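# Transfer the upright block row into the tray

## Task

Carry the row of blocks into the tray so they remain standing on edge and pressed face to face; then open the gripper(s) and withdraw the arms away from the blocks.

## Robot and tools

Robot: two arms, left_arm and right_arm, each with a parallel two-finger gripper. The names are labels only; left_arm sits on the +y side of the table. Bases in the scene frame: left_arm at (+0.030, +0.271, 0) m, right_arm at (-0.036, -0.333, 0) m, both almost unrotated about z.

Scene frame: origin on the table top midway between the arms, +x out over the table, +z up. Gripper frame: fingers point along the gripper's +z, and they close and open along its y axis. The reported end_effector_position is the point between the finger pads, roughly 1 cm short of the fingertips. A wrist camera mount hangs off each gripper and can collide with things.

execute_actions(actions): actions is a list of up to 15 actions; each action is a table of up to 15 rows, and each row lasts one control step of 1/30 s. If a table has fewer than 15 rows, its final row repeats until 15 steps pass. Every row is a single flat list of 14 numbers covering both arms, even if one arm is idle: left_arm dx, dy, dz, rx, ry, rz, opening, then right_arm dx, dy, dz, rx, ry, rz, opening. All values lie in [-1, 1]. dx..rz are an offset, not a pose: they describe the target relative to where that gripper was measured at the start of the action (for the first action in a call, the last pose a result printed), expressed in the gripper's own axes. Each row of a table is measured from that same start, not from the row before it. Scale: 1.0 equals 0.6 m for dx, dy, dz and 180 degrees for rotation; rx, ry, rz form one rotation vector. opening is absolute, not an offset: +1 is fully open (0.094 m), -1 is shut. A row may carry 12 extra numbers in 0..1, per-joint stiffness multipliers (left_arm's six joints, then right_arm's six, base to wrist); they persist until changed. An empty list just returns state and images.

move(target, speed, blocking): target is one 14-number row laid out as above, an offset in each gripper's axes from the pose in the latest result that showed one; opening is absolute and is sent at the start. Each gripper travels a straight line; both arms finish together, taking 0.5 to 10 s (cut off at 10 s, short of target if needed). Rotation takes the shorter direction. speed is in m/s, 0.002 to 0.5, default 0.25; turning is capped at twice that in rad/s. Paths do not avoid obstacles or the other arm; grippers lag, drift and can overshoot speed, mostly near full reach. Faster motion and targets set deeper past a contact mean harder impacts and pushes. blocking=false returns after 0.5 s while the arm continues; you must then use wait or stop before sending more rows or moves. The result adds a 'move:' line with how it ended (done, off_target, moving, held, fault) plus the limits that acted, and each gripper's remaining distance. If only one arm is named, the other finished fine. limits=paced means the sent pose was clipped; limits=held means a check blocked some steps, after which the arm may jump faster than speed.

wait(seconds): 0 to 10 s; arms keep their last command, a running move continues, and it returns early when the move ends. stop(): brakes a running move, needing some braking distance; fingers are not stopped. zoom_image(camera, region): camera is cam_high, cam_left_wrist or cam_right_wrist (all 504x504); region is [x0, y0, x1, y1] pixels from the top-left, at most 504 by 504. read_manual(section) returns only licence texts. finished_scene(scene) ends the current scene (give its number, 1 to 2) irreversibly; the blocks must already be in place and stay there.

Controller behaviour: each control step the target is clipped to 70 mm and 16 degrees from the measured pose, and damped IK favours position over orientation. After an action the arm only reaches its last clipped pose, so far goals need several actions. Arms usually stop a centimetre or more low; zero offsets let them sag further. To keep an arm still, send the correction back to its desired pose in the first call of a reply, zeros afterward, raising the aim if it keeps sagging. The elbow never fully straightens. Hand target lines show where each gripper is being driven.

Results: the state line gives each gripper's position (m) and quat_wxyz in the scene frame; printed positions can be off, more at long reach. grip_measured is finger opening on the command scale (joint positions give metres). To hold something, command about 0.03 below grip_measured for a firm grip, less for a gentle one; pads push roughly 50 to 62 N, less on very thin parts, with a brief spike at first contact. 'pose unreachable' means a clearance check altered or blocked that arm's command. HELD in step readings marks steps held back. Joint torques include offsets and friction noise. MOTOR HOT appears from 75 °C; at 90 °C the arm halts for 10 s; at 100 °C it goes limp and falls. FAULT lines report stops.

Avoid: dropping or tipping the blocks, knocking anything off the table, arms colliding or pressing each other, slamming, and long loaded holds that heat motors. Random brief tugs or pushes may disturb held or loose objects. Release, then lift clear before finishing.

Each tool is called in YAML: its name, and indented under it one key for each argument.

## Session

execute_actions:
  actions: []

Scene clock: 0.00 s.
left_arm: end_effector_position=(+0.2974, +0.4703, +0.2985) grip_measured=+1.000 end_effector_quat_wxyz=(-0.476, +0.839, -0.251, +0.083) | right_arm: end_effector_position=(+0.3627, -0.0381, +0.3400) grip_measured=+1.000 end_effector_quat_wxyz=(+0.291, +0.031, +0.778, +0.556)
Joint positions: left_arm=[ 0.328  1.174  1.25  -0.81  -0.65  -1.953  0.094] | right_arm=[ 0.345  1.586  1.399 -0.075 -0.604  0.977  0.094]
Joint velocities: left_arm=[ 0.002  0.002  0.007 -0.051 -0.022 -0.007  0.   ] | right_arm=[-0.007 -0.012  0.007 -0.051  0.095 -0.037  0.   ]
Joint torques (N m, as the arm reports them, + toward a larger angle): no reading
Hand target (left_arm): +0.295, +0.471, +0.305; -0.482, +0.836, -0.248, +0.084
Hand target (right_arm): +0.361, -0.039, +0.352; +0.301, +0.023, +0.771, +0.560
Joint stiffness scale: left_arm=[1. 1. 1. 1. 1. 1.] | right_arm=[1. 1. 1. 1. 1. 1.]

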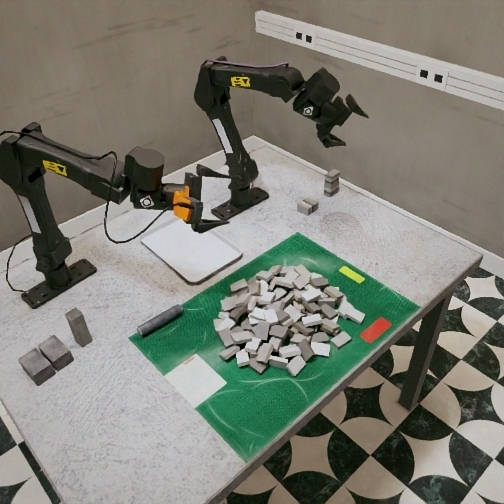

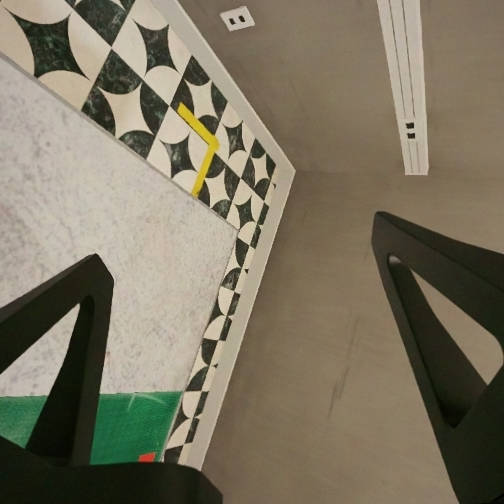

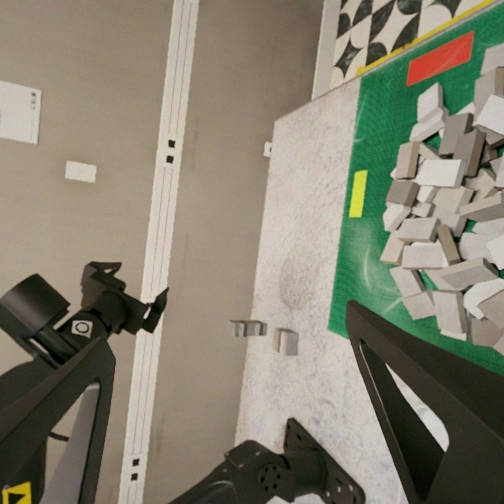

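zoom_image:
  camera: "cam_high"
  region: [260, 150, 380, 240]

Region (260, 150, 380, 240) of cam_high's 504x504 image, scaled by 4.200, with more detail than that image has; it fills the top 378 rows of this view, and the rest is white.

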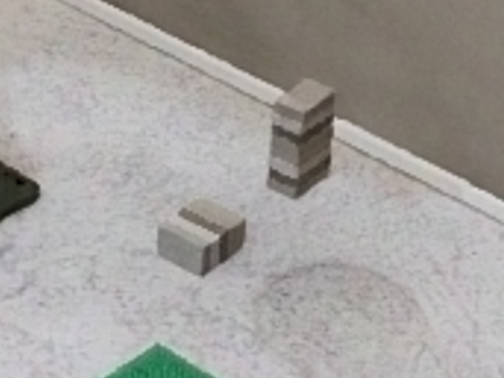

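move:
  target: [0,0,0,-0.072,0.413,0.727,0.7,-0.12,-0.13,-0.28,0,0,0,1]
  speed: 0.4

Scene clock: 14.60 s.
left_arm: end_effector_position=(+0.2952, +0.4712, +0.2920) grip_measured=+0.702 end_effector_quat_wxyz=(+0.145, -0.010, +0.984, +0.106) | right_arm: end_effector_position=(+0.3609, -0.2378, +0.3269) grip_measured=+1.000 end_effector_quat_wxyz=(+0.284, +0.041, +0.783, +0.552)
Joint positions: left_arm=[ 0.665  1.633  1.993 -1.57   0.003  0.626  0.08 ] | right_arm=[-0.262  1.517  1.376 -0.46  -1.155  0.589  0.094]
Joint velocities: left_arm=[-0.007 -0.022 -0.007 -0.051 -0.007 -0.11  -0.001] | right_arm=[-0.007  0.002  0.017 -0.007  0.081 -0.051  0.   ]
Joint torques (N m, as the arm reports them, + toward a larger angle): left_arm=[-0.89 -5.94  8.07  0.64 -0.01  0.03] | right_arm=[-0.84 -5.25 12.16  1.36 -0.51 -0.16]
Hand target (left_arm): +0.297, +0.469, +0.298; +0.150, -0.002, +0.982, +0.111
Hand target (right_arm): +0.361, -0.240, +0.339; +0.293, +0.030, +0.779, +0.554
Off the commanded pose (left_arm): 0.007 m, 21 deg; orientation clipped at the last step of the last action.
Off the commanded pose (right_arm): 0.010 m, 2 deg.
Joint stiffness scale: left_arm=[1. 1. 1. 1. 1. 1.] | right_arm=[1. 1. 1. 1. 1. 1.]
joint sent to its limit (left arm) — the command would take joint 4 (wrist pitch) past its lower limit, so that joint was sent only as far as its limit.
move: off_target (left_arm); limits=paced

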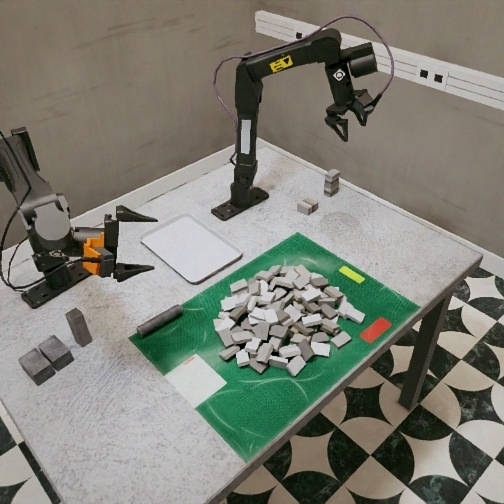

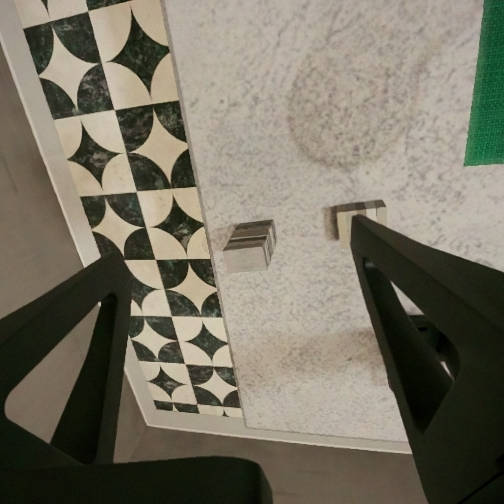

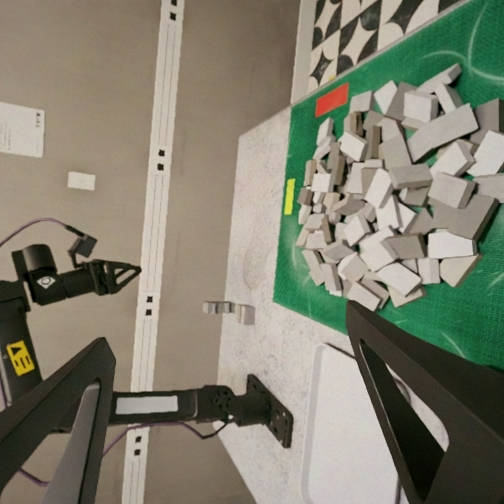

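move:
  target: [-0.08,-0.2,0.28,0.068,0.092,0.006,0.7,0,0,0,0,0,0,1]
  speed: 0.2

Scene clock: 18.07 s.
left_arm: end_effector_position=(+0.3858, +0.3896, +0.1138) grip_measured=+0.702 end_effector_quat_wxyz=(-0.024, +0.002, +1.000, -0.004) | right_arm: end_effector_position=(+0.3608, -0.2377, +0.3268) grip_measured=+1.000 end_effector_quat_wxyz=(+0.284, +0.041, +0.783, +0.552)
Joint positions: left_arm=[ 0.335  2.022  1.804 -1.402 -0.008  0.321  0.08 ] | right_arm=[-0.262  1.517  1.376 -0.461 -1.155  0.588  0.094]
Joint velocities: left_arm=[ 0.002  0.007 -0.012 -0.037 -0.007 -0.051 -0.001] | right_arm=[ 0.012 -0.012 -0.007  0.022 -0.037 -0.022  0.   ]
Joint torques (N m, as the arm reports them, + toward a larger angle): left_arm=[ -0.41 -11.     8.63   0.17   0.08  -0.07] | right_arm=[ 0.02 -5.61  8.54  1.57 -0.31 -0.02]
Hand target (left_arm): +0.395, +0.389, +0.126; +0.002, +0.001, +1.000, +0.000
Hand target (right_arm): +0.361, -0.238, +0.327; +0.284, +0.041, +0.783, +0.552
Off the commanded pose (left_arm): 0.014 m, 3 deg.
Off the commanded pose (right_arm): 0.000 m, 0 deg.
Joint stiffness scale: left_arm=[1. 1. 1. 1. 1. 1.] | right_arm=[1. 1. 1. 1. 1. 1.]
move: off_target (left_arm)

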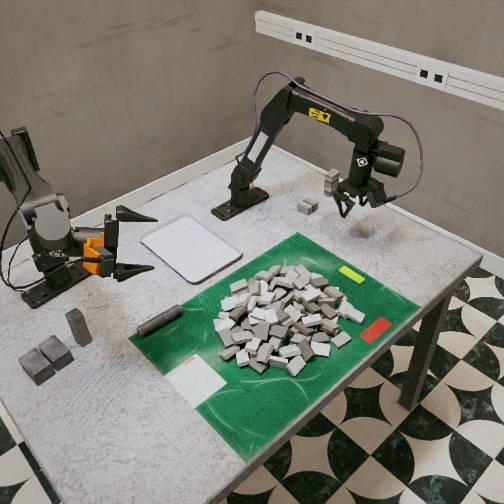

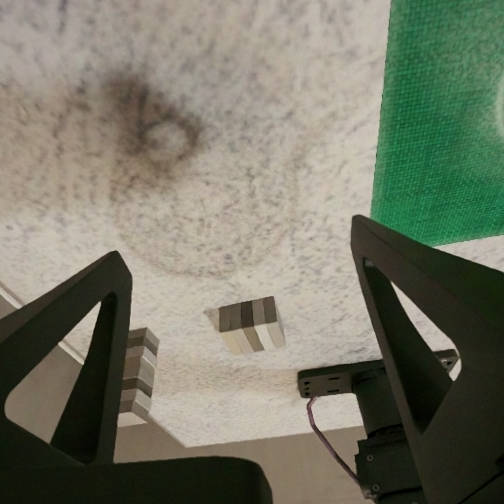

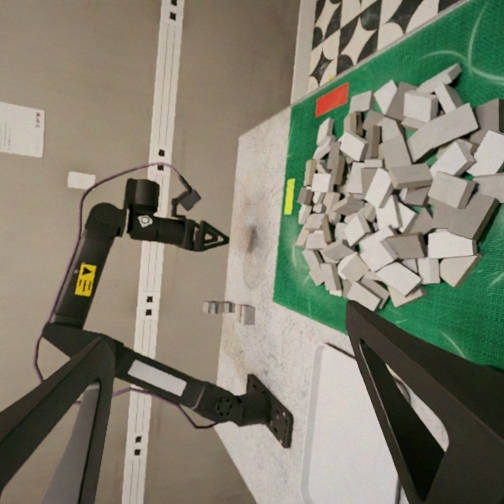

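move:
  target: [0.17,-0.01,0.04,0,0,-0.045,0.7,0,0,0,0,0,0,1]
  speed: 0.12

Scene clock: 21.83 s.
left_arm: end_effector_position=(+0.2826, +0.3809, +0.0889) grip_measured=+0.702 end_effector_quat_wxyz=(-0.040, -0.061, +0.997, -0.009) | right_arm: end_effector_position=(+0.3608, -0.2377, +0.3268) grip_measured=+1.000 end_effector_quat_wxyz=(+0.284, +0.041, +0.783, +0.552)
Joint positions: left_arm=[ 0.421  1.675  1.257 -1.234 -0.01   0.278  0.08 ] | right_arm=[-0.262  1.517  1.376 -0.461 -1.155  0.588  0.094]
Joint velocities: left_arm=[ 0.002 -0.012 -0.012  0.007 -0.095  0.007  0.   ] | right_arm=[-0.017  0.007 -0.007 -0.037  0.066  0.007  0.   ]
Joint torques (N m, as the arm reports them, + toward a larger angle): left_arm=[ 0.5  -8.78  5.13  0.14 -0.04 -0.04] | right_arm=[ 0.04 -5.57  8.63  1.56 -0.32 -0.02]
Hand target (left_arm): +0.283, +0.384, +0.094; -0.025, -0.068, +0.997, -0.002
Hand target (right_arm): +0.361, -0.238, +0.327; +0.284, +0.041, +0.783, +0.552
Off the commanded pose (left_arm): 0.007 m, 2 deg.
Off the commanded pose (right_arm): 0.000 m, 0 deg.
Joint stiffness scale: left_arm=[1. 1. 1. 1. 1. 1.] | right_arm=[1. 1. 1. 1. 1. 1.]
move: done

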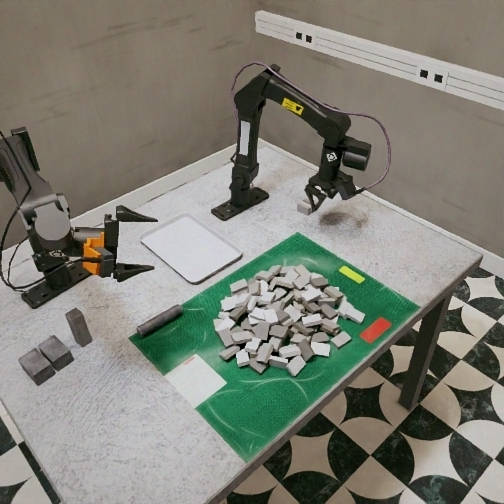

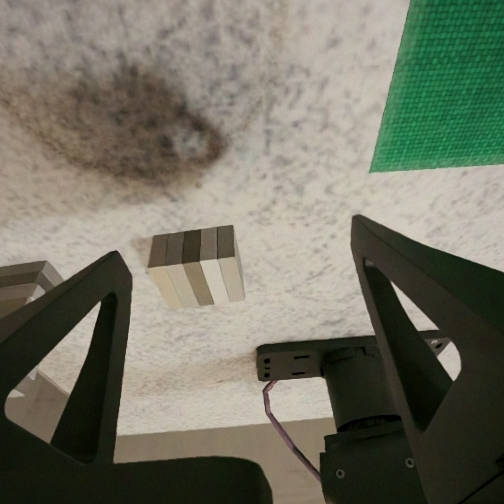

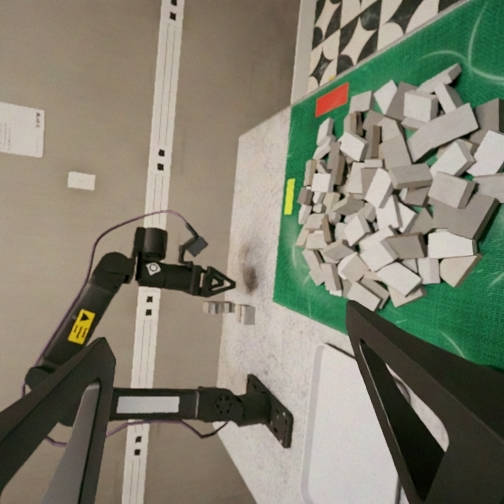

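move:
  target: [0.045,0.05,0.06,0,0,-0.03,0.7,0,0,0,0,0,0,1]
  speed: 0.06

Scene clock: 24.97 s.
left_arm: end_effector_position=(+0.2488, +0.4027, +0.0489) grip_measured=+0.702 end_effector_quat_wxyz=(-0.058, -0.107, +0.992, -0.015) | right_arm: end_effector_position=(+0.3608, -0.2377, +0.3268) grip_measured=+1.000 end_effector_quat_wxyz=(+0.284, +0.041, +0.783, +0.552)
Joint positions: left_arm=[ 0.546  1.675  1.089 -1.102 -0.019  0.311  0.08 ] | right_arm=[-0.262  1.517  1.376 -0.461 -1.155  0.588  0.094]
Joint velocities: left_arm=[-0.002 -0.002 -0.022  0.007 -0.037  0.051 -0.002] | right_arm=[ 0.012 -0.002 -0.002  0.007  0.022 -0.007  0.   ]
Joint torques (N m, as the arm reports them, + toward a larger angle): left_arm=[ 0.59 -8.77  4.95  0.09  0.    0.04] | right_arm=[-0.07 -5.59  8.6   1.57 -0.33 -0.02]
Hand target (left_arm): +0.250, +0.406, +0.054; -0.041, -0.108, +0.993, -0.007
Hand target (right_arm): +0.361, -0.238, +0.327; +0.284, +0.041, +0.783, +0.552
Off the commanded pose (left_arm): 0.007 m, 2 deg.
Off the commanded pose (right_arm): 0.000 m, 0 deg.
Joint stiffness scale: left_arm=[1. 1. 1. 1. 1. 1.] | right_arm=[1. 1. 1. 1. 1. 1.]
move: done

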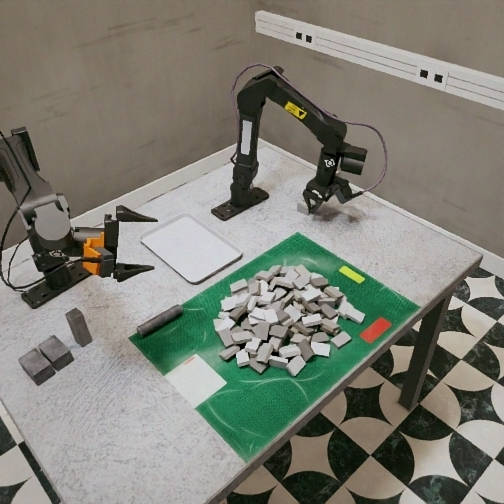

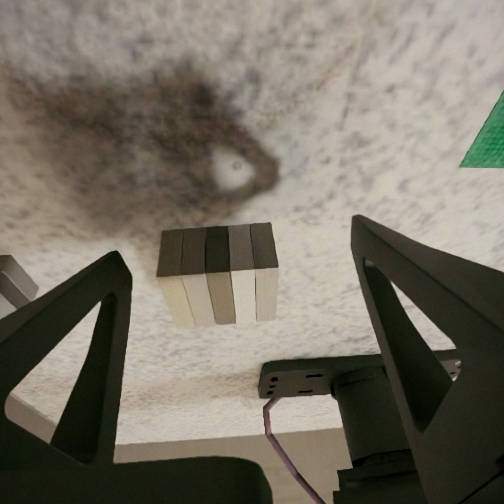

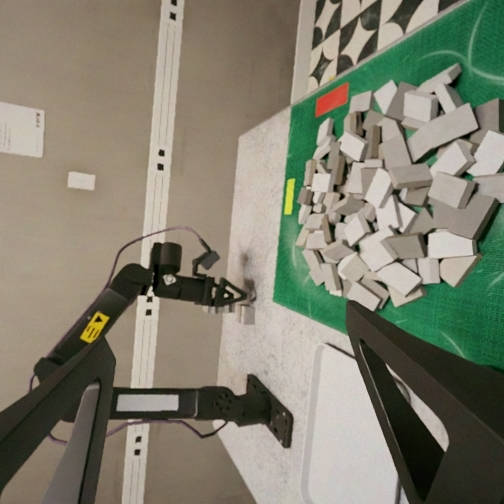

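move:
  target: [0.025,0.018,0.055,0,0,0,0.7,0,0,0,0,0,0,1]
  speed: 0.03

Scene clock: 27.80 s.
left_arm: end_effector_position=(+0.2298, +0.4059, +0.0196) grip_measured=+0.702 end_effector_quat_wxyz=(-0.060, -0.105, +0.992, -0.018) | right_arm: end_effector_position=(+0.3608, -0.2377, +0.3268) grip_measured=+1.000 end_effector_quat_wxyz=(+0.284, +0.041, +0.783, +0.552)
Joint positions: left_arm=[ 0.594  1.675  0.961 -0.981 -0.023  0.362  0.08 ] | right_arm=[-0.262  1.517  1.376 -0.461 -1.155  0.588  0.094]
Joint velocities: left_arm=[ 0.007  0.012 -0.007  0.11  -0.037  0.007 -0.   ] | right_arm=[-0.007 -0.017  0.022  0.066 -0.007  0.037  0.   ]
Joint torques (N m, as the arm reports them, + toward a larger angle): left_arm=[ 0.7  -6.16  4.56  0.1  -0.04  0.05] | right_arm=[-0.01 -5.58  8.58  1.57 -0.32 -0.03]
Hand target (left_arm): +0.229, +0.409, +0.018; -0.058, -0.107, +0.992, -0.016
Hand target (right_arm): +0.361, -0.238, +0.327; +0.284, +0.041, +0.783, +0.552
Off the commanded pose (left_arm): 0.004 m, 0 deg.
Off the commanded pose (right_arm): 0.000 m, 0 deg.
Joint stiffness scale: left_arm=[1. 1. 1. 1. 1. 1.] | right_arm=[1. 1. 1. 1. 1. 1.]
move: done

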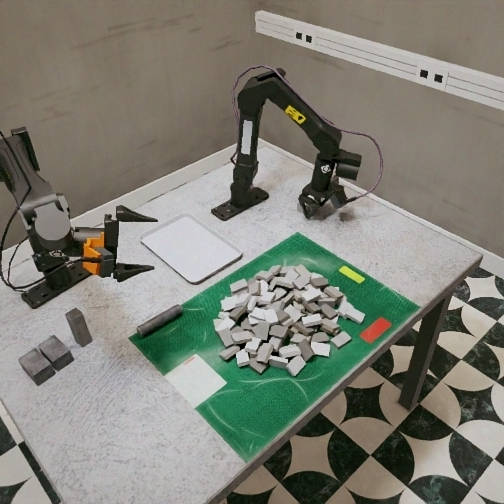

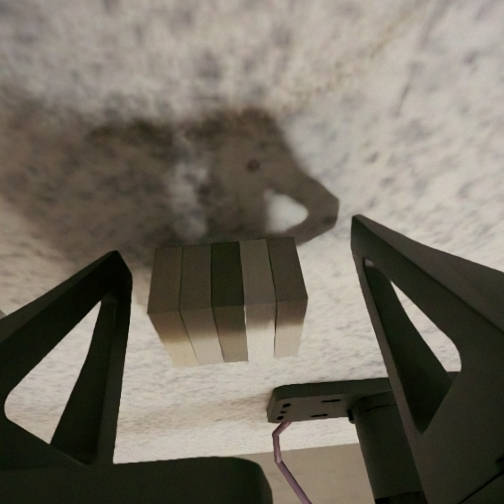

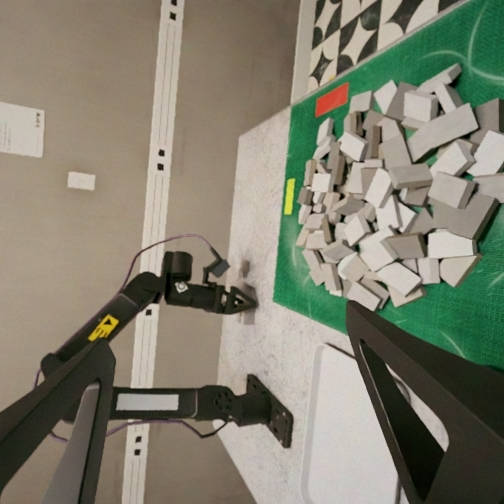

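move:
  target: [0.022,0.005,0,0,0,0,0.7,0,0,0,0,0,0,1]
  speed: 0.03

move:
  target: [0,0,0,0,0,0,0.1,0,0,0,0,0,0,1]

Scene clock: 30.87 s.
left_arm: end_effector_position=(+0.2200, +0.4049, +0.0166) grip_measured=+0.702 end_effector_quat_wxyz=(-0.066, -0.103, +0.992, -0.022) | right_arm: end_effector_position=(+0.3608, -0.2377, +0.3268) grip_measured=+1.000 end_effector_quat_wxyz=(+0.284, +0.041, +0.783, +0.552)
Joint positions: left_arm=[ 0.612  1.661  0.931 -0.977 -0.024  0.384  0.08 ] | right_arm=[-0.262  1.517  1.376 -0.461 -1.155  0.588  0.094]
Joint velocities: left_arm=[ 0.007  0.007 -0.002  0.022  0.051  0.022 -0.001] | right_arm=[-0.002  0.002 -0.007  0.051 -0.051  0.022  0.   ]
Joint torques (N m, as the arm reports them, + toward a larger angle): left_arm=[ 0.71 -8.07  4.41 -0.09 -0.05  0.05] | right_arm=[ 0.   -5.62  8.61  1.57 -0.32 -0.02]
Hand target (left_arm): +0.216, +0.406, +0.021; -0.061, -0.105, +0.992, -0.018
Hand target (right_arm): +0.361, -0.238, +0.327; +0.284, +0.041, +0.783, +0.552
Off the commanded pose (left_arm): 0.006 m, 1 deg.
Off the commanded pose (right_arm): 0.000 m, 0 deg.
Joint stiffness scale: left_arm=[1. 1. 1. 1. 1. 1.] | right_arm=[1. 1. 1. 1. 1. 1.]
move: done

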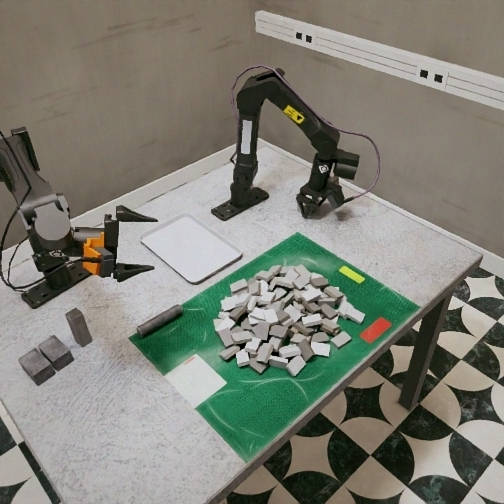

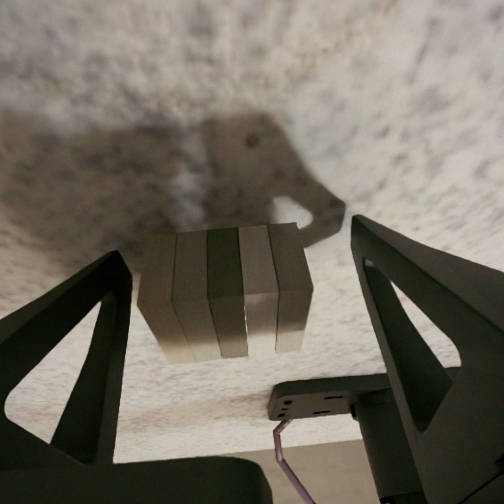

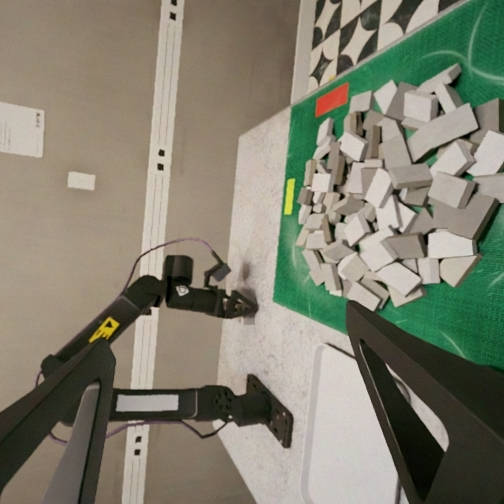

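Scene clock: 31.37 s.
left_arm: end_effector_position=(+0.2200, +0.4058, +0.0166) grip_measured=+0.108 end_effector_quat_wxyz=(-0.066, -0.103, +0.992, -0.019) | right_arm: end_effector_position=(+0.3608, -0.2377, +0.3268) grip_measured=+1.000 end_effector_quat_wxyz=(+0.284, +0.041, +0.783, +0.552)
Joint positions: left_arm=[ 0.612  1.661  0.931 -0.975 -0.028  0.384  0.052] | right_arm=[-0.262  1.517  1.376 -0.461 -1.155  0.588  0.094]
Joint velocities: left_arm=[-0.012 -0.007  0.002  0.051  0.037  0.051  0.001] | right_arm=[-0.002 -0.022 -0.012  0.022  0.007  0.051  0.   ]
Joint torques (N m, as the arm reports them, + toward a larger angle): left_arm=[-0.07 -5.94  5.38 -0.05  0.02 -0.01] | right_arm=[-0.01 -5.58  8.6   1.57 -0.31 -0.04]
Hand target (left_arm): +0.220, +0.405, +0.017; -0.066, -0.103, +0.992, -0.022
Hand target (right_arm): +0.361, -0.238, +0.327; +0.284, +0.041, +0.783, +0.552
Off the commanded pose (left_arm): 0.001 m, 0 deg.
Off the commanded pose (right_arm): 0.000 m, 0 deg.
Joint stiffness scale: left_arm=[1. 1. 1. 1. 1. 1.] | right_arm=[1. 1. 1. 1. 1. 1.]
move: done

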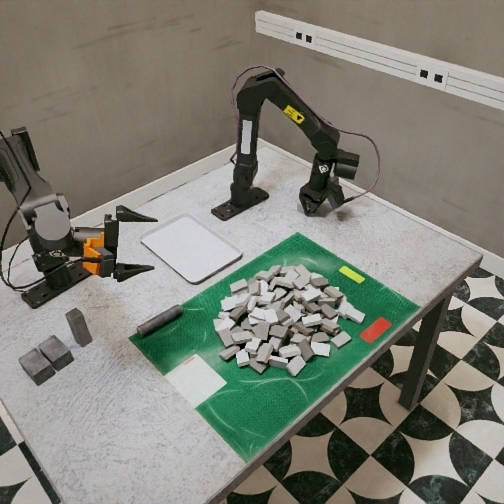

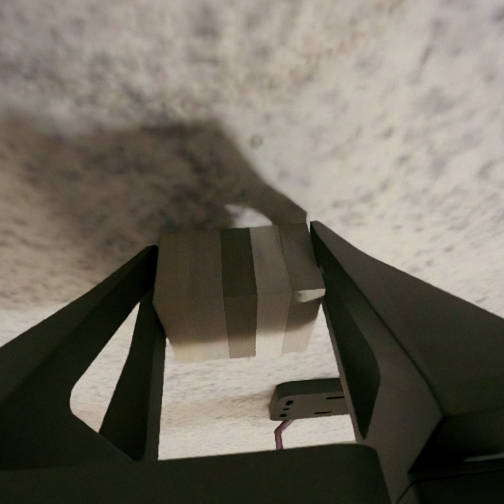

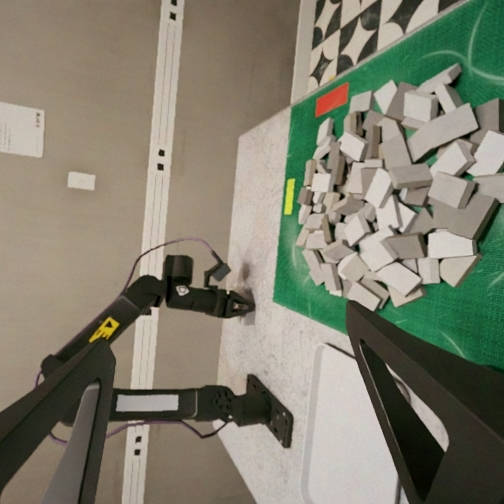

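move:
  target: [0,0,0,0,0,0,-0.1,0,0,0,0,0,0,1]

Scene clock: 33.27 s.
left_arm: end_effector_position=(+0.2201, +0.4059, +0.0166) grip_measured=+0.082 end_effector_quat_wxyz=(-0.066, -0.103, +0.992, -0.019) | right_arm: end_effector_position=(+0.3608, -0.2377, +0.3268) grip_measured=+1.000 end_effector_quat_wxyz=(+0.284, +0.041, +0.783, +0.552)
Joint positions: left_arm=[ 0.612  1.661  0.931 -0.974 -0.028  0.384  0.051] | right_arm=[-0.262  1.517  1.376 -0.461 -1.155  0.588  0.094]
Joint velocities: left_arm=[ 0.002 -0.017  0.007 -0.051  0.037  0.007 -0.002] | right_arm=[-0.002  0.012 -0.012  0.007 -0.051  0.037  0.   ]
Joint torques (N m, as the arm reports them, + toward a larger angle): left_arm=[-0.1  -5.93  5.48 -0.06 -0.03  0.  ] | right_arm=[ 0.01 -5.62  8.56  1.58 -0.31 -0.03]
Hand target (left_arm): +0.220, +0.406, +0.017; -0.066, -0.103, +0.992, -0.019
Hand target (right_arm): +0.361, -0.238, +0.327; +0.284, +0.041, +0.783, +0.552
Off the commanded pose (left_arm): 0.000 m, 0 deg.
Off the commanded pose (right_arm): 0.000 m, 0 deg.
Joint stiffness scale: left_arm=[1. 1. 1. 1. 1. 1.] | right_arm=[1. 1. 1. 1. 1. 1.]
move: done

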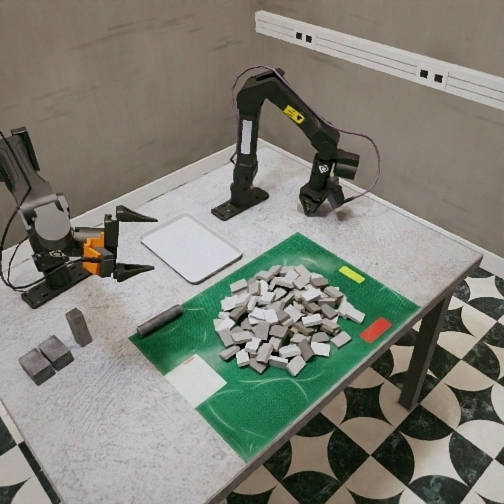

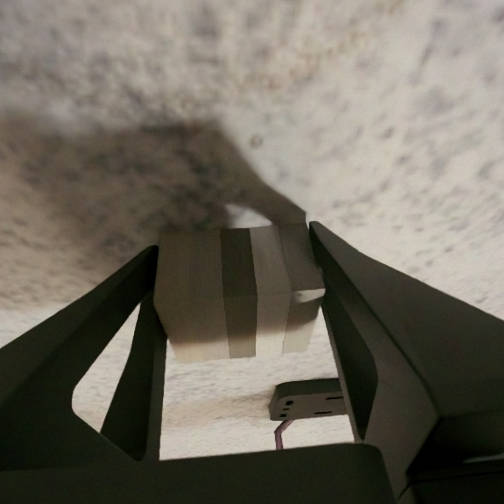

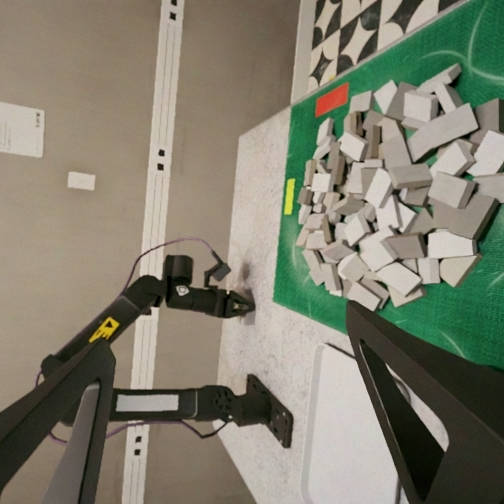

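move:
  target: [-0.05,0,-0.17,0,0,0,-0.1,0,0,0,0,0,0,1]
  speed: 0.1

move:
  target: [0,-0.35,-0.02,0,0,0,-0.1,0,0,0,0,0,0,1]
  speed: 0.12

Scene clock: 37.00 s.
left_arm: end_effector_position=(+0.2590, +0.4197, +0.1033) grip_measured=+0.082 end_effector_quat_wxyz=(-0.068, -0.105, +0.992, -0.019) | right_arm: end_effector_position=(+0.3608, -0.2377, +0.3268) grip_measured=+1.000 end_effector_quat_wxyz=(+0.284, +0.041, +0.783, +0.552)
Joint positions: left_arm=[ 0.577  1.712  1.35  -1.347 -0.024  0.344  0.051] | right_arm=[-0.262  1.517  1.376 -0.461 -1.155  0.588  0.094]
Joint velocities: left_arm=[-0.002 -0.002 -0.002  0.022  0.066  0.007 -0.001] | right_arm=[ 0.002 -0.002 -0.002 -0.066  0.007  0.022  0.   ]
Joint torques (N m, as the arm reports them, + toward a larger angle): left_arm=[-0.7  -7.54  8.91 -0.35  0.04 -0.03] | right_arm=[ 0.   -5.63  8.62  1.56 -0.31 -0.04]
Hand target (left_arm): +0.261, +0.417, +0.114; -0.065, -0.103, +0.992, -0.019
Hand target (right_arm): +0.361, -0.238, +0.327; +0.284, +0.041, +0.783, +0.552
Off the commanded pose (left_arm): 0.011 m, 0 deg.
Off the commanded pose (right_arm): 0.000 m, 0 deg.
Joint stiffness scale: left_arm=[1. 1. 1. 1. 1. 1.] | right_arm=[1. 1. 1. 1. 1. 1.]
move: off_target (left_arm)

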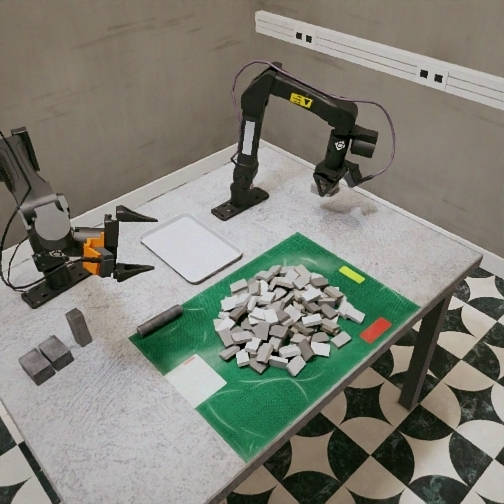

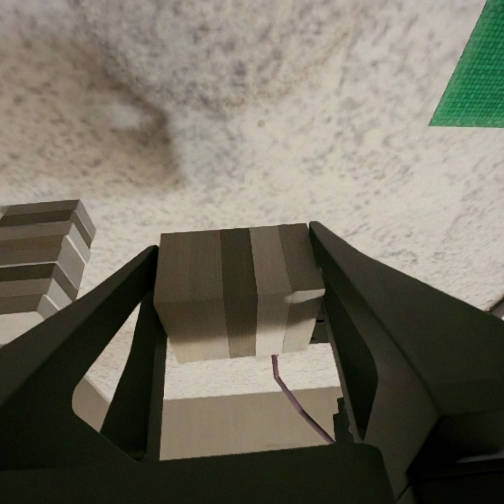

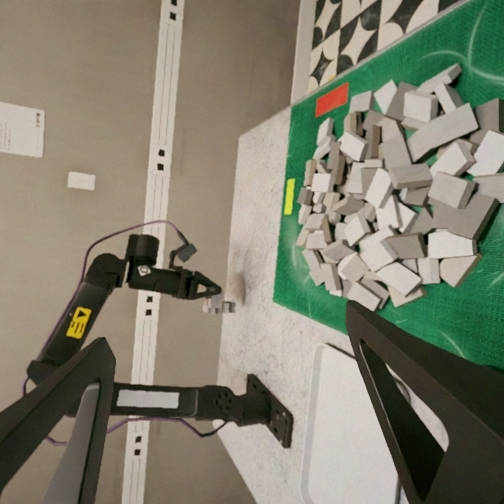

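Scene clock: 39.27 s.
left_arm: end_effector_position=(+0.3033, +0.2192, +0.1093) grip_measured=+0.082 end_effector_quat_wxyz=(-0.070, -0.104, +0.992, -0.015) | right_arm: end_effector_position=(+0.3608, -0.2377, +0.3268) grip_measured=+1.000 end_effector_quat_wxyz=(+0.284, +0.041, +0.783, +0.552)
Joint positions: left_arm=[-0.13   1.717  1.38  -1.361  0.064 -0.353  0.051] | right_arm=[-0.262  1.517  1.376 -0.461 -1.155  0.588  0.094]
Joint velocities: left_arm=[ 0.007 -0.007  0.002 -0.007  0.051 -0.007 -0.   ] | right_arm=[-0.012 -0.012  0.002 -0.037  0.022 -0.051  0.   ]
Joint torques (N m, as the arm reports them, + toward a larger angle): left_arm=[-0.36 -7.67  9.38 -0.36  0.12 -0.05] | right_arm=[ 0.01 -5.62  8.58  1.57 -0.29 -0.03]
Hand target (left_arm): +0.304, +0.217, +0.121; -0.066, -0.106, +0.992, -0.019
Hand target (right_arm): +0.361, -0.238, +0.327; +0.284, +0.041, +0.783, +0.552
Off the commanded pose (left_arm): 0.012 m, 1 deg.
Off the commanded pose (right_arm): 0.000 m, 0 deg.
Joint stiffness scale: left_arm=[1. 1. 1. 1. 1. 1.] | right_arm=[1. 1. 1. 1. 1. 1.]
move: off_target (left_arm)

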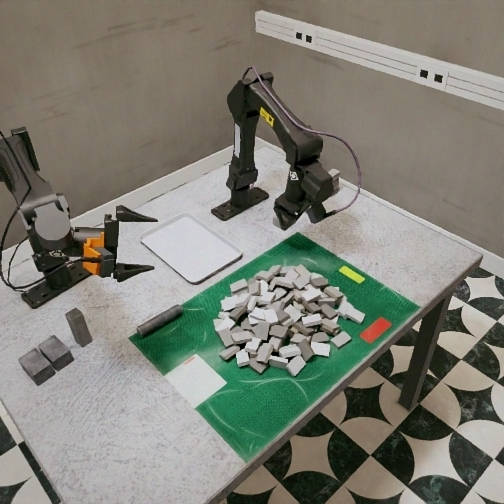

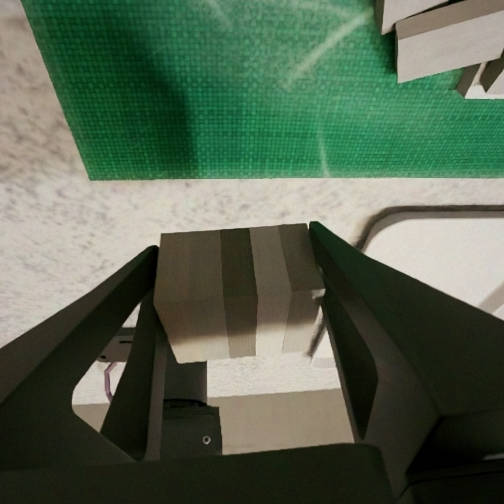

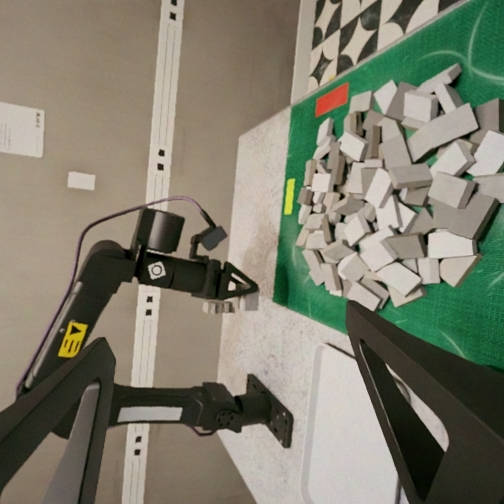

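move:
  target: [0.28,-0.28,-0.02,0,0,0,-0.1,0,0,0,0,0,0,1]
  speed: 0.12

Scene clock: 43.07 s.
left_arm: end_effector_position=(+0.1788, +0.0275, +0.1359) grip_measured=+0.082 end_effector_quat_wxyz=(-0.068, -0.103, +0.992, -0.004) | right_arm: end_effector_position=(+0.3608, -0.2377, +0.3268) grip_measured=+1.000 end_effector_quat_wxyz=(+0.284, +0.041, +0.783, +0.552)
Joint positions: left_arm=[-0.93   1.674  1.439 -1.396  0.123 -1.152  0.051] | right_arm=[-0.262  1.517  1.376 -0.461 -1.155  0.588  0.094]
Joint velocities: left_arm=[ 0.002 -0.002 -0.027  0.007  0.037 -0.037  0.   ] | right_arm=[ 0.007  0.002 -0.022 -0.037  0.007 -0.081  0.   ]
Joint torques (N m, as the arm reports them, + toward a larger angle): left_arm=[-0.32 -7.31  9.63 -0.15  0.22 -0.07] | right_arm=[-0.02 -5.6   8.62  1.56 -0.32 -0.03]
Hand target (left_arm): +0.177, +0.023, +0.148; -0.069, -0.104, +0.992, -0.016
Hand target (right_arm): +0.361, -0.238, +0.327; +0.284, +0.041, +0.783, +0.552
Off the commanded pose (left_arm): 0.013 m, 1 deg.
Off the commanded pose (right_arm): 0.000 m, 0 deg.
Joint stiffness scale: left_arm=[1. 1. 1. 1. 1. 1.] | right_arm=[1. 1. 1. 1. 1. 1.]
move: off_target (left_arm)

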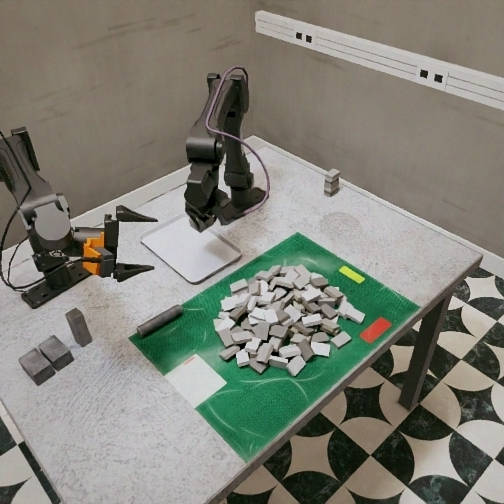

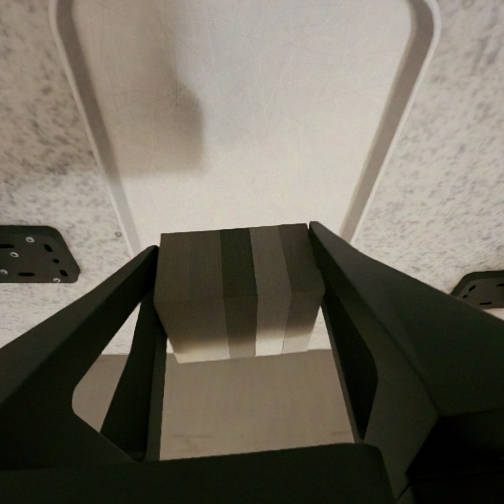

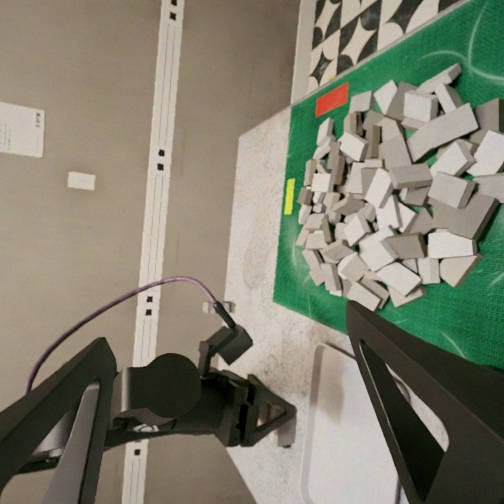

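move:
  target: [0.02,0,0.14,0.005,-0.03,0,-0.1,0,0,0,0,0,0,1]
  speed: 0.06

Scene clock: 47.50 s.
left_arm: end_effector_position=(+0.1570, +0.0269, +0.0458) grip_measured=+0.082 end_effector_quat_wxyz=(-0.027, -0.106, +0.994, +0.008) | right_arm: end_effector_position=(+0.3608, -0.2377, +0.3268) grip_measured=+1.000 end_effector_quat_wxyz=(+0.284, +0.041, +0.783, +0.552)
Joint positions: left_arm=[-1.048  1.674  1.08  -1.013  0.043 -1.278  0.051] | right_arm=[-0.262  1.517  1.376 -0.461 -1.155  0.588  0.094]
Joint velocities: left_arm=[-0.012 -0.012  0.012  0.022 -0.051 -0.066 -0.001] | right_arm=[-0.002 -0.027 -0.007  0.022 -0.037 -0.125  0.   ]
Joint torques (N m, as the arm reports them, + toward a larger angle): left_arm=[-0.66 -8.77  6.14  0.16  0.06 -0.06] | right_arm=[ 0.03 -5.65  8.55  1.57 -0.32 -0.04]
Hand target (left_arm): +0.156, +0.023, +0.054; -0.021, -0.103, +0.994, -0.008
Hand target (right_arm): +0.361, -0.238, +0.327; +0.284, +0.041, +0.783, +0.552
Off the commanded pose (left_arm): 0.009 m, 2 deg.
Off the commanded pose (right_arm): 0.000 m, 0 deg.
Joint stiffness scale: left_arm=[1. 1. 1. 1. 1. 1.] | right_arm=[1. 1. 1. 1. 1. 1.]
move: done

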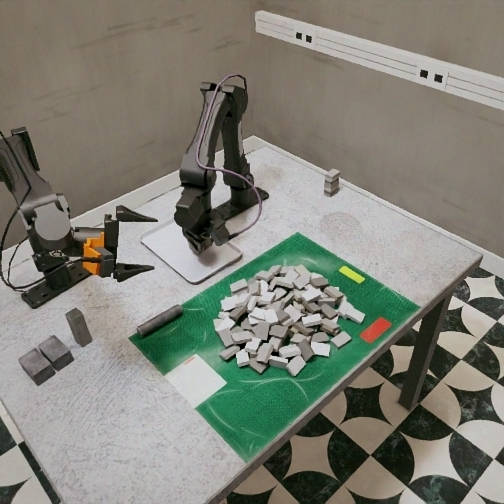

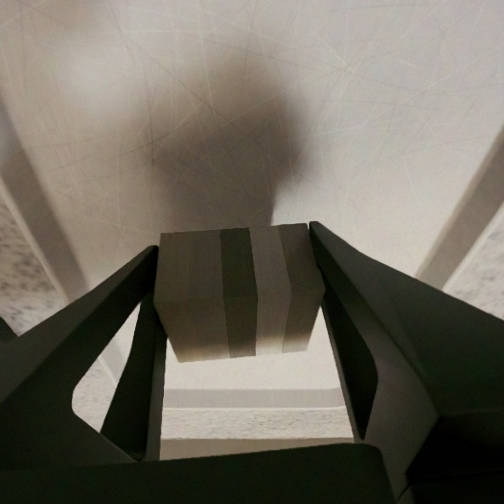

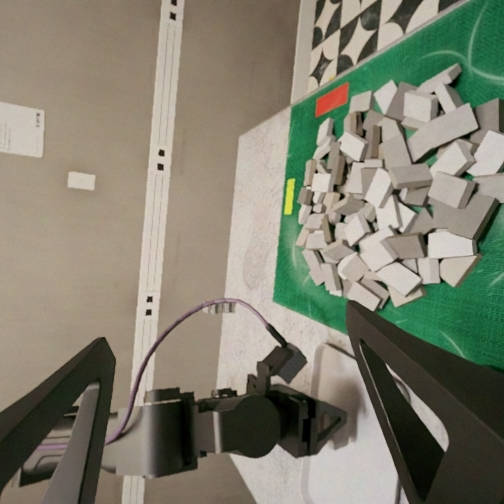

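move:
  target: [-0.05,0,0.0,-0.003,-0.005,0,-0.1,0,0,0,0,0,0,1]
  speed: 0.04

move:
  target: [0,0,0.05,0,0,0,-0.1,0,0,0,0,0,0,1]
  speed: 0.02

Scene clock: 51.00 s.
left_arm: end_effector_position=(+0.1771, +0.0427, +0.0336) grip_measured=+0.082 end_effector_quat_wxyz=(-0.028, -0.105, +0.994, +0.032) | right_arm: end_effector_position=(+0.3608, -0.2377, +0.3268) grip_measured=+1.000 end_effector_quat_wxyz=(+0.284, +0.041, +0.783, +0.552)
Joint positions: left_arm=[-0.97   1.721  1.08  -1.012  0.021 -1.199  0.051] | right_arm=[-0.262  1.517  1.376 -0.461 -1.155  0.588  0.094]
Joint velocities: left_arm=[ 0.002  0.012  0.007  0.066  0.051  0.022 -0.   ] | right_arm=[-0.012 -0.007 -0.032  0.022 -0.066 -0.007  0.   ]
Joint torques (N m, as the arm reports them, + toward a larger angle): left_arm=[ 0.53 -7.3   9.35 -0.04  0.02  0.07] | right_arm=[ 0.02 -5.63  8.58  1.56 -0.31 -0.04]
Hand target (left_arm): +0.186, +0.033, +0.044; -0.019, -0.105, +0.994, +0.014
Hand target (right_arm): +0.361, -0.238, +0.327; +0.284, +0.041, +0.783, +0.552
Off the commanded pose (left_arm): 0.017 m, 2 deg.
Off the commanded pose (right_arm): 0.000 m, 0 deg.
Joint stiffness scale: left_arm=[1. 1. 1. 1. 1. 1.] | right_arm=[1. 1. 1. 1. 1. 1.]
move: off_target (left_arm)

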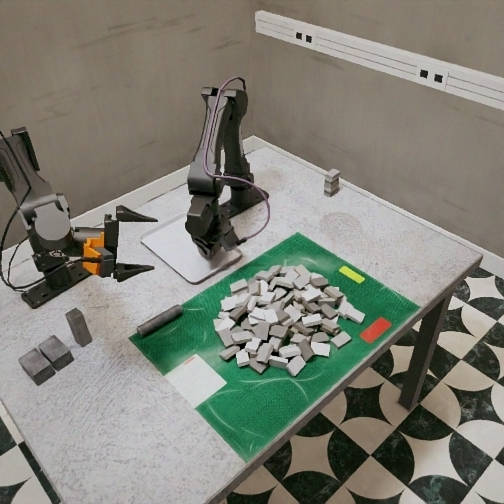

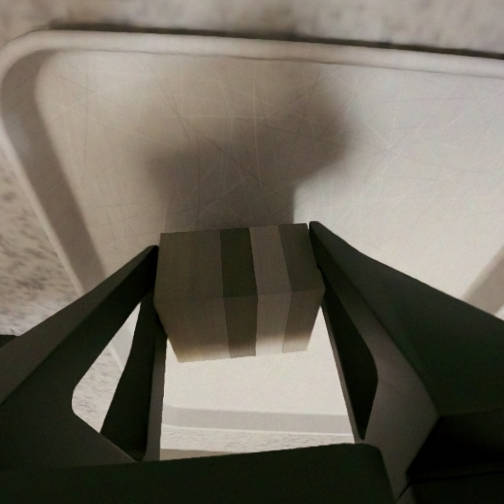

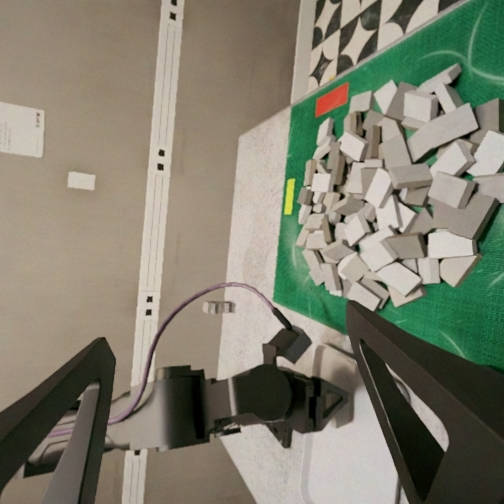

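Scene clock: 52.73 s.
left_arm: end_effector_position=(+0.1761, +0.0459, +0.0192) grip_measured=+0.080 end_effector_quat_wxyz=(-0.027, -0.104, +0.994, +0.036) | right_arm: end_effector_position=(+0.3608, -0.2377, +0.3268) grip_measured=+1.000 end_effector_quat_wxyz=(+0.284, +0.041, +0.783, +0.552)
Joint positions: left_arm=[-0.97   1.74   1.038 -0.959  0.015 -1.197  0.051] | right_arm=[-0.262  1.517  1.376 -0.461 -1.155  0.588  0.094]
Joint velocities: left_arm=[-0.017 -0.002 -0.007 -0.066  0.007  0.051 -0.   ] | right_arm=[-0.017 -0.012 -0.007  0.022  0.051 -0.007  0.   ]
Joint torques (N m, as the arm reports them, + toward a larger angle): left_arm=[-0.22 -5.1   2.22  0.63  0.09 -0.07] | right_arm=[-0.02 -5.66  8.58  1.56 -0.31 -0.04]
Hand target (left_arm): +0.175, +0.045, +0.005; -0.028, -0.105, +0.994, +0.032
Hand target (right_arm): +0.361, -0.238, +0.327; +0.284, +0.041, +0.783, +0.552
Off the commanded pose (left_arm): 0.016 m, 1 deg.
Off the commanded pose (right_arm): 0.000 m, 0 deg.
Joint stiffness scale: left_arm=[1. 1. 1. 1. 1. 1.] | right_arm=[1. 1. 1. 1. 1. 1.]
move: off_target (left_arm)

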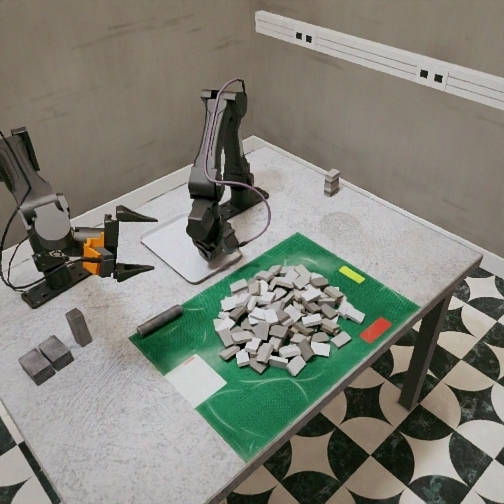

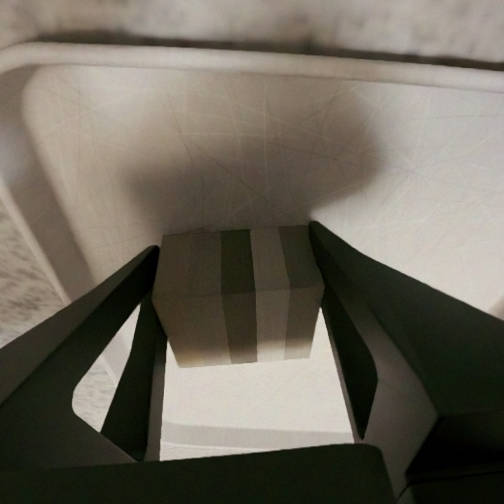

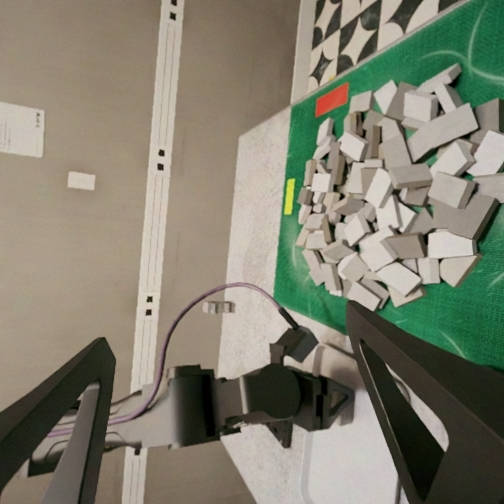

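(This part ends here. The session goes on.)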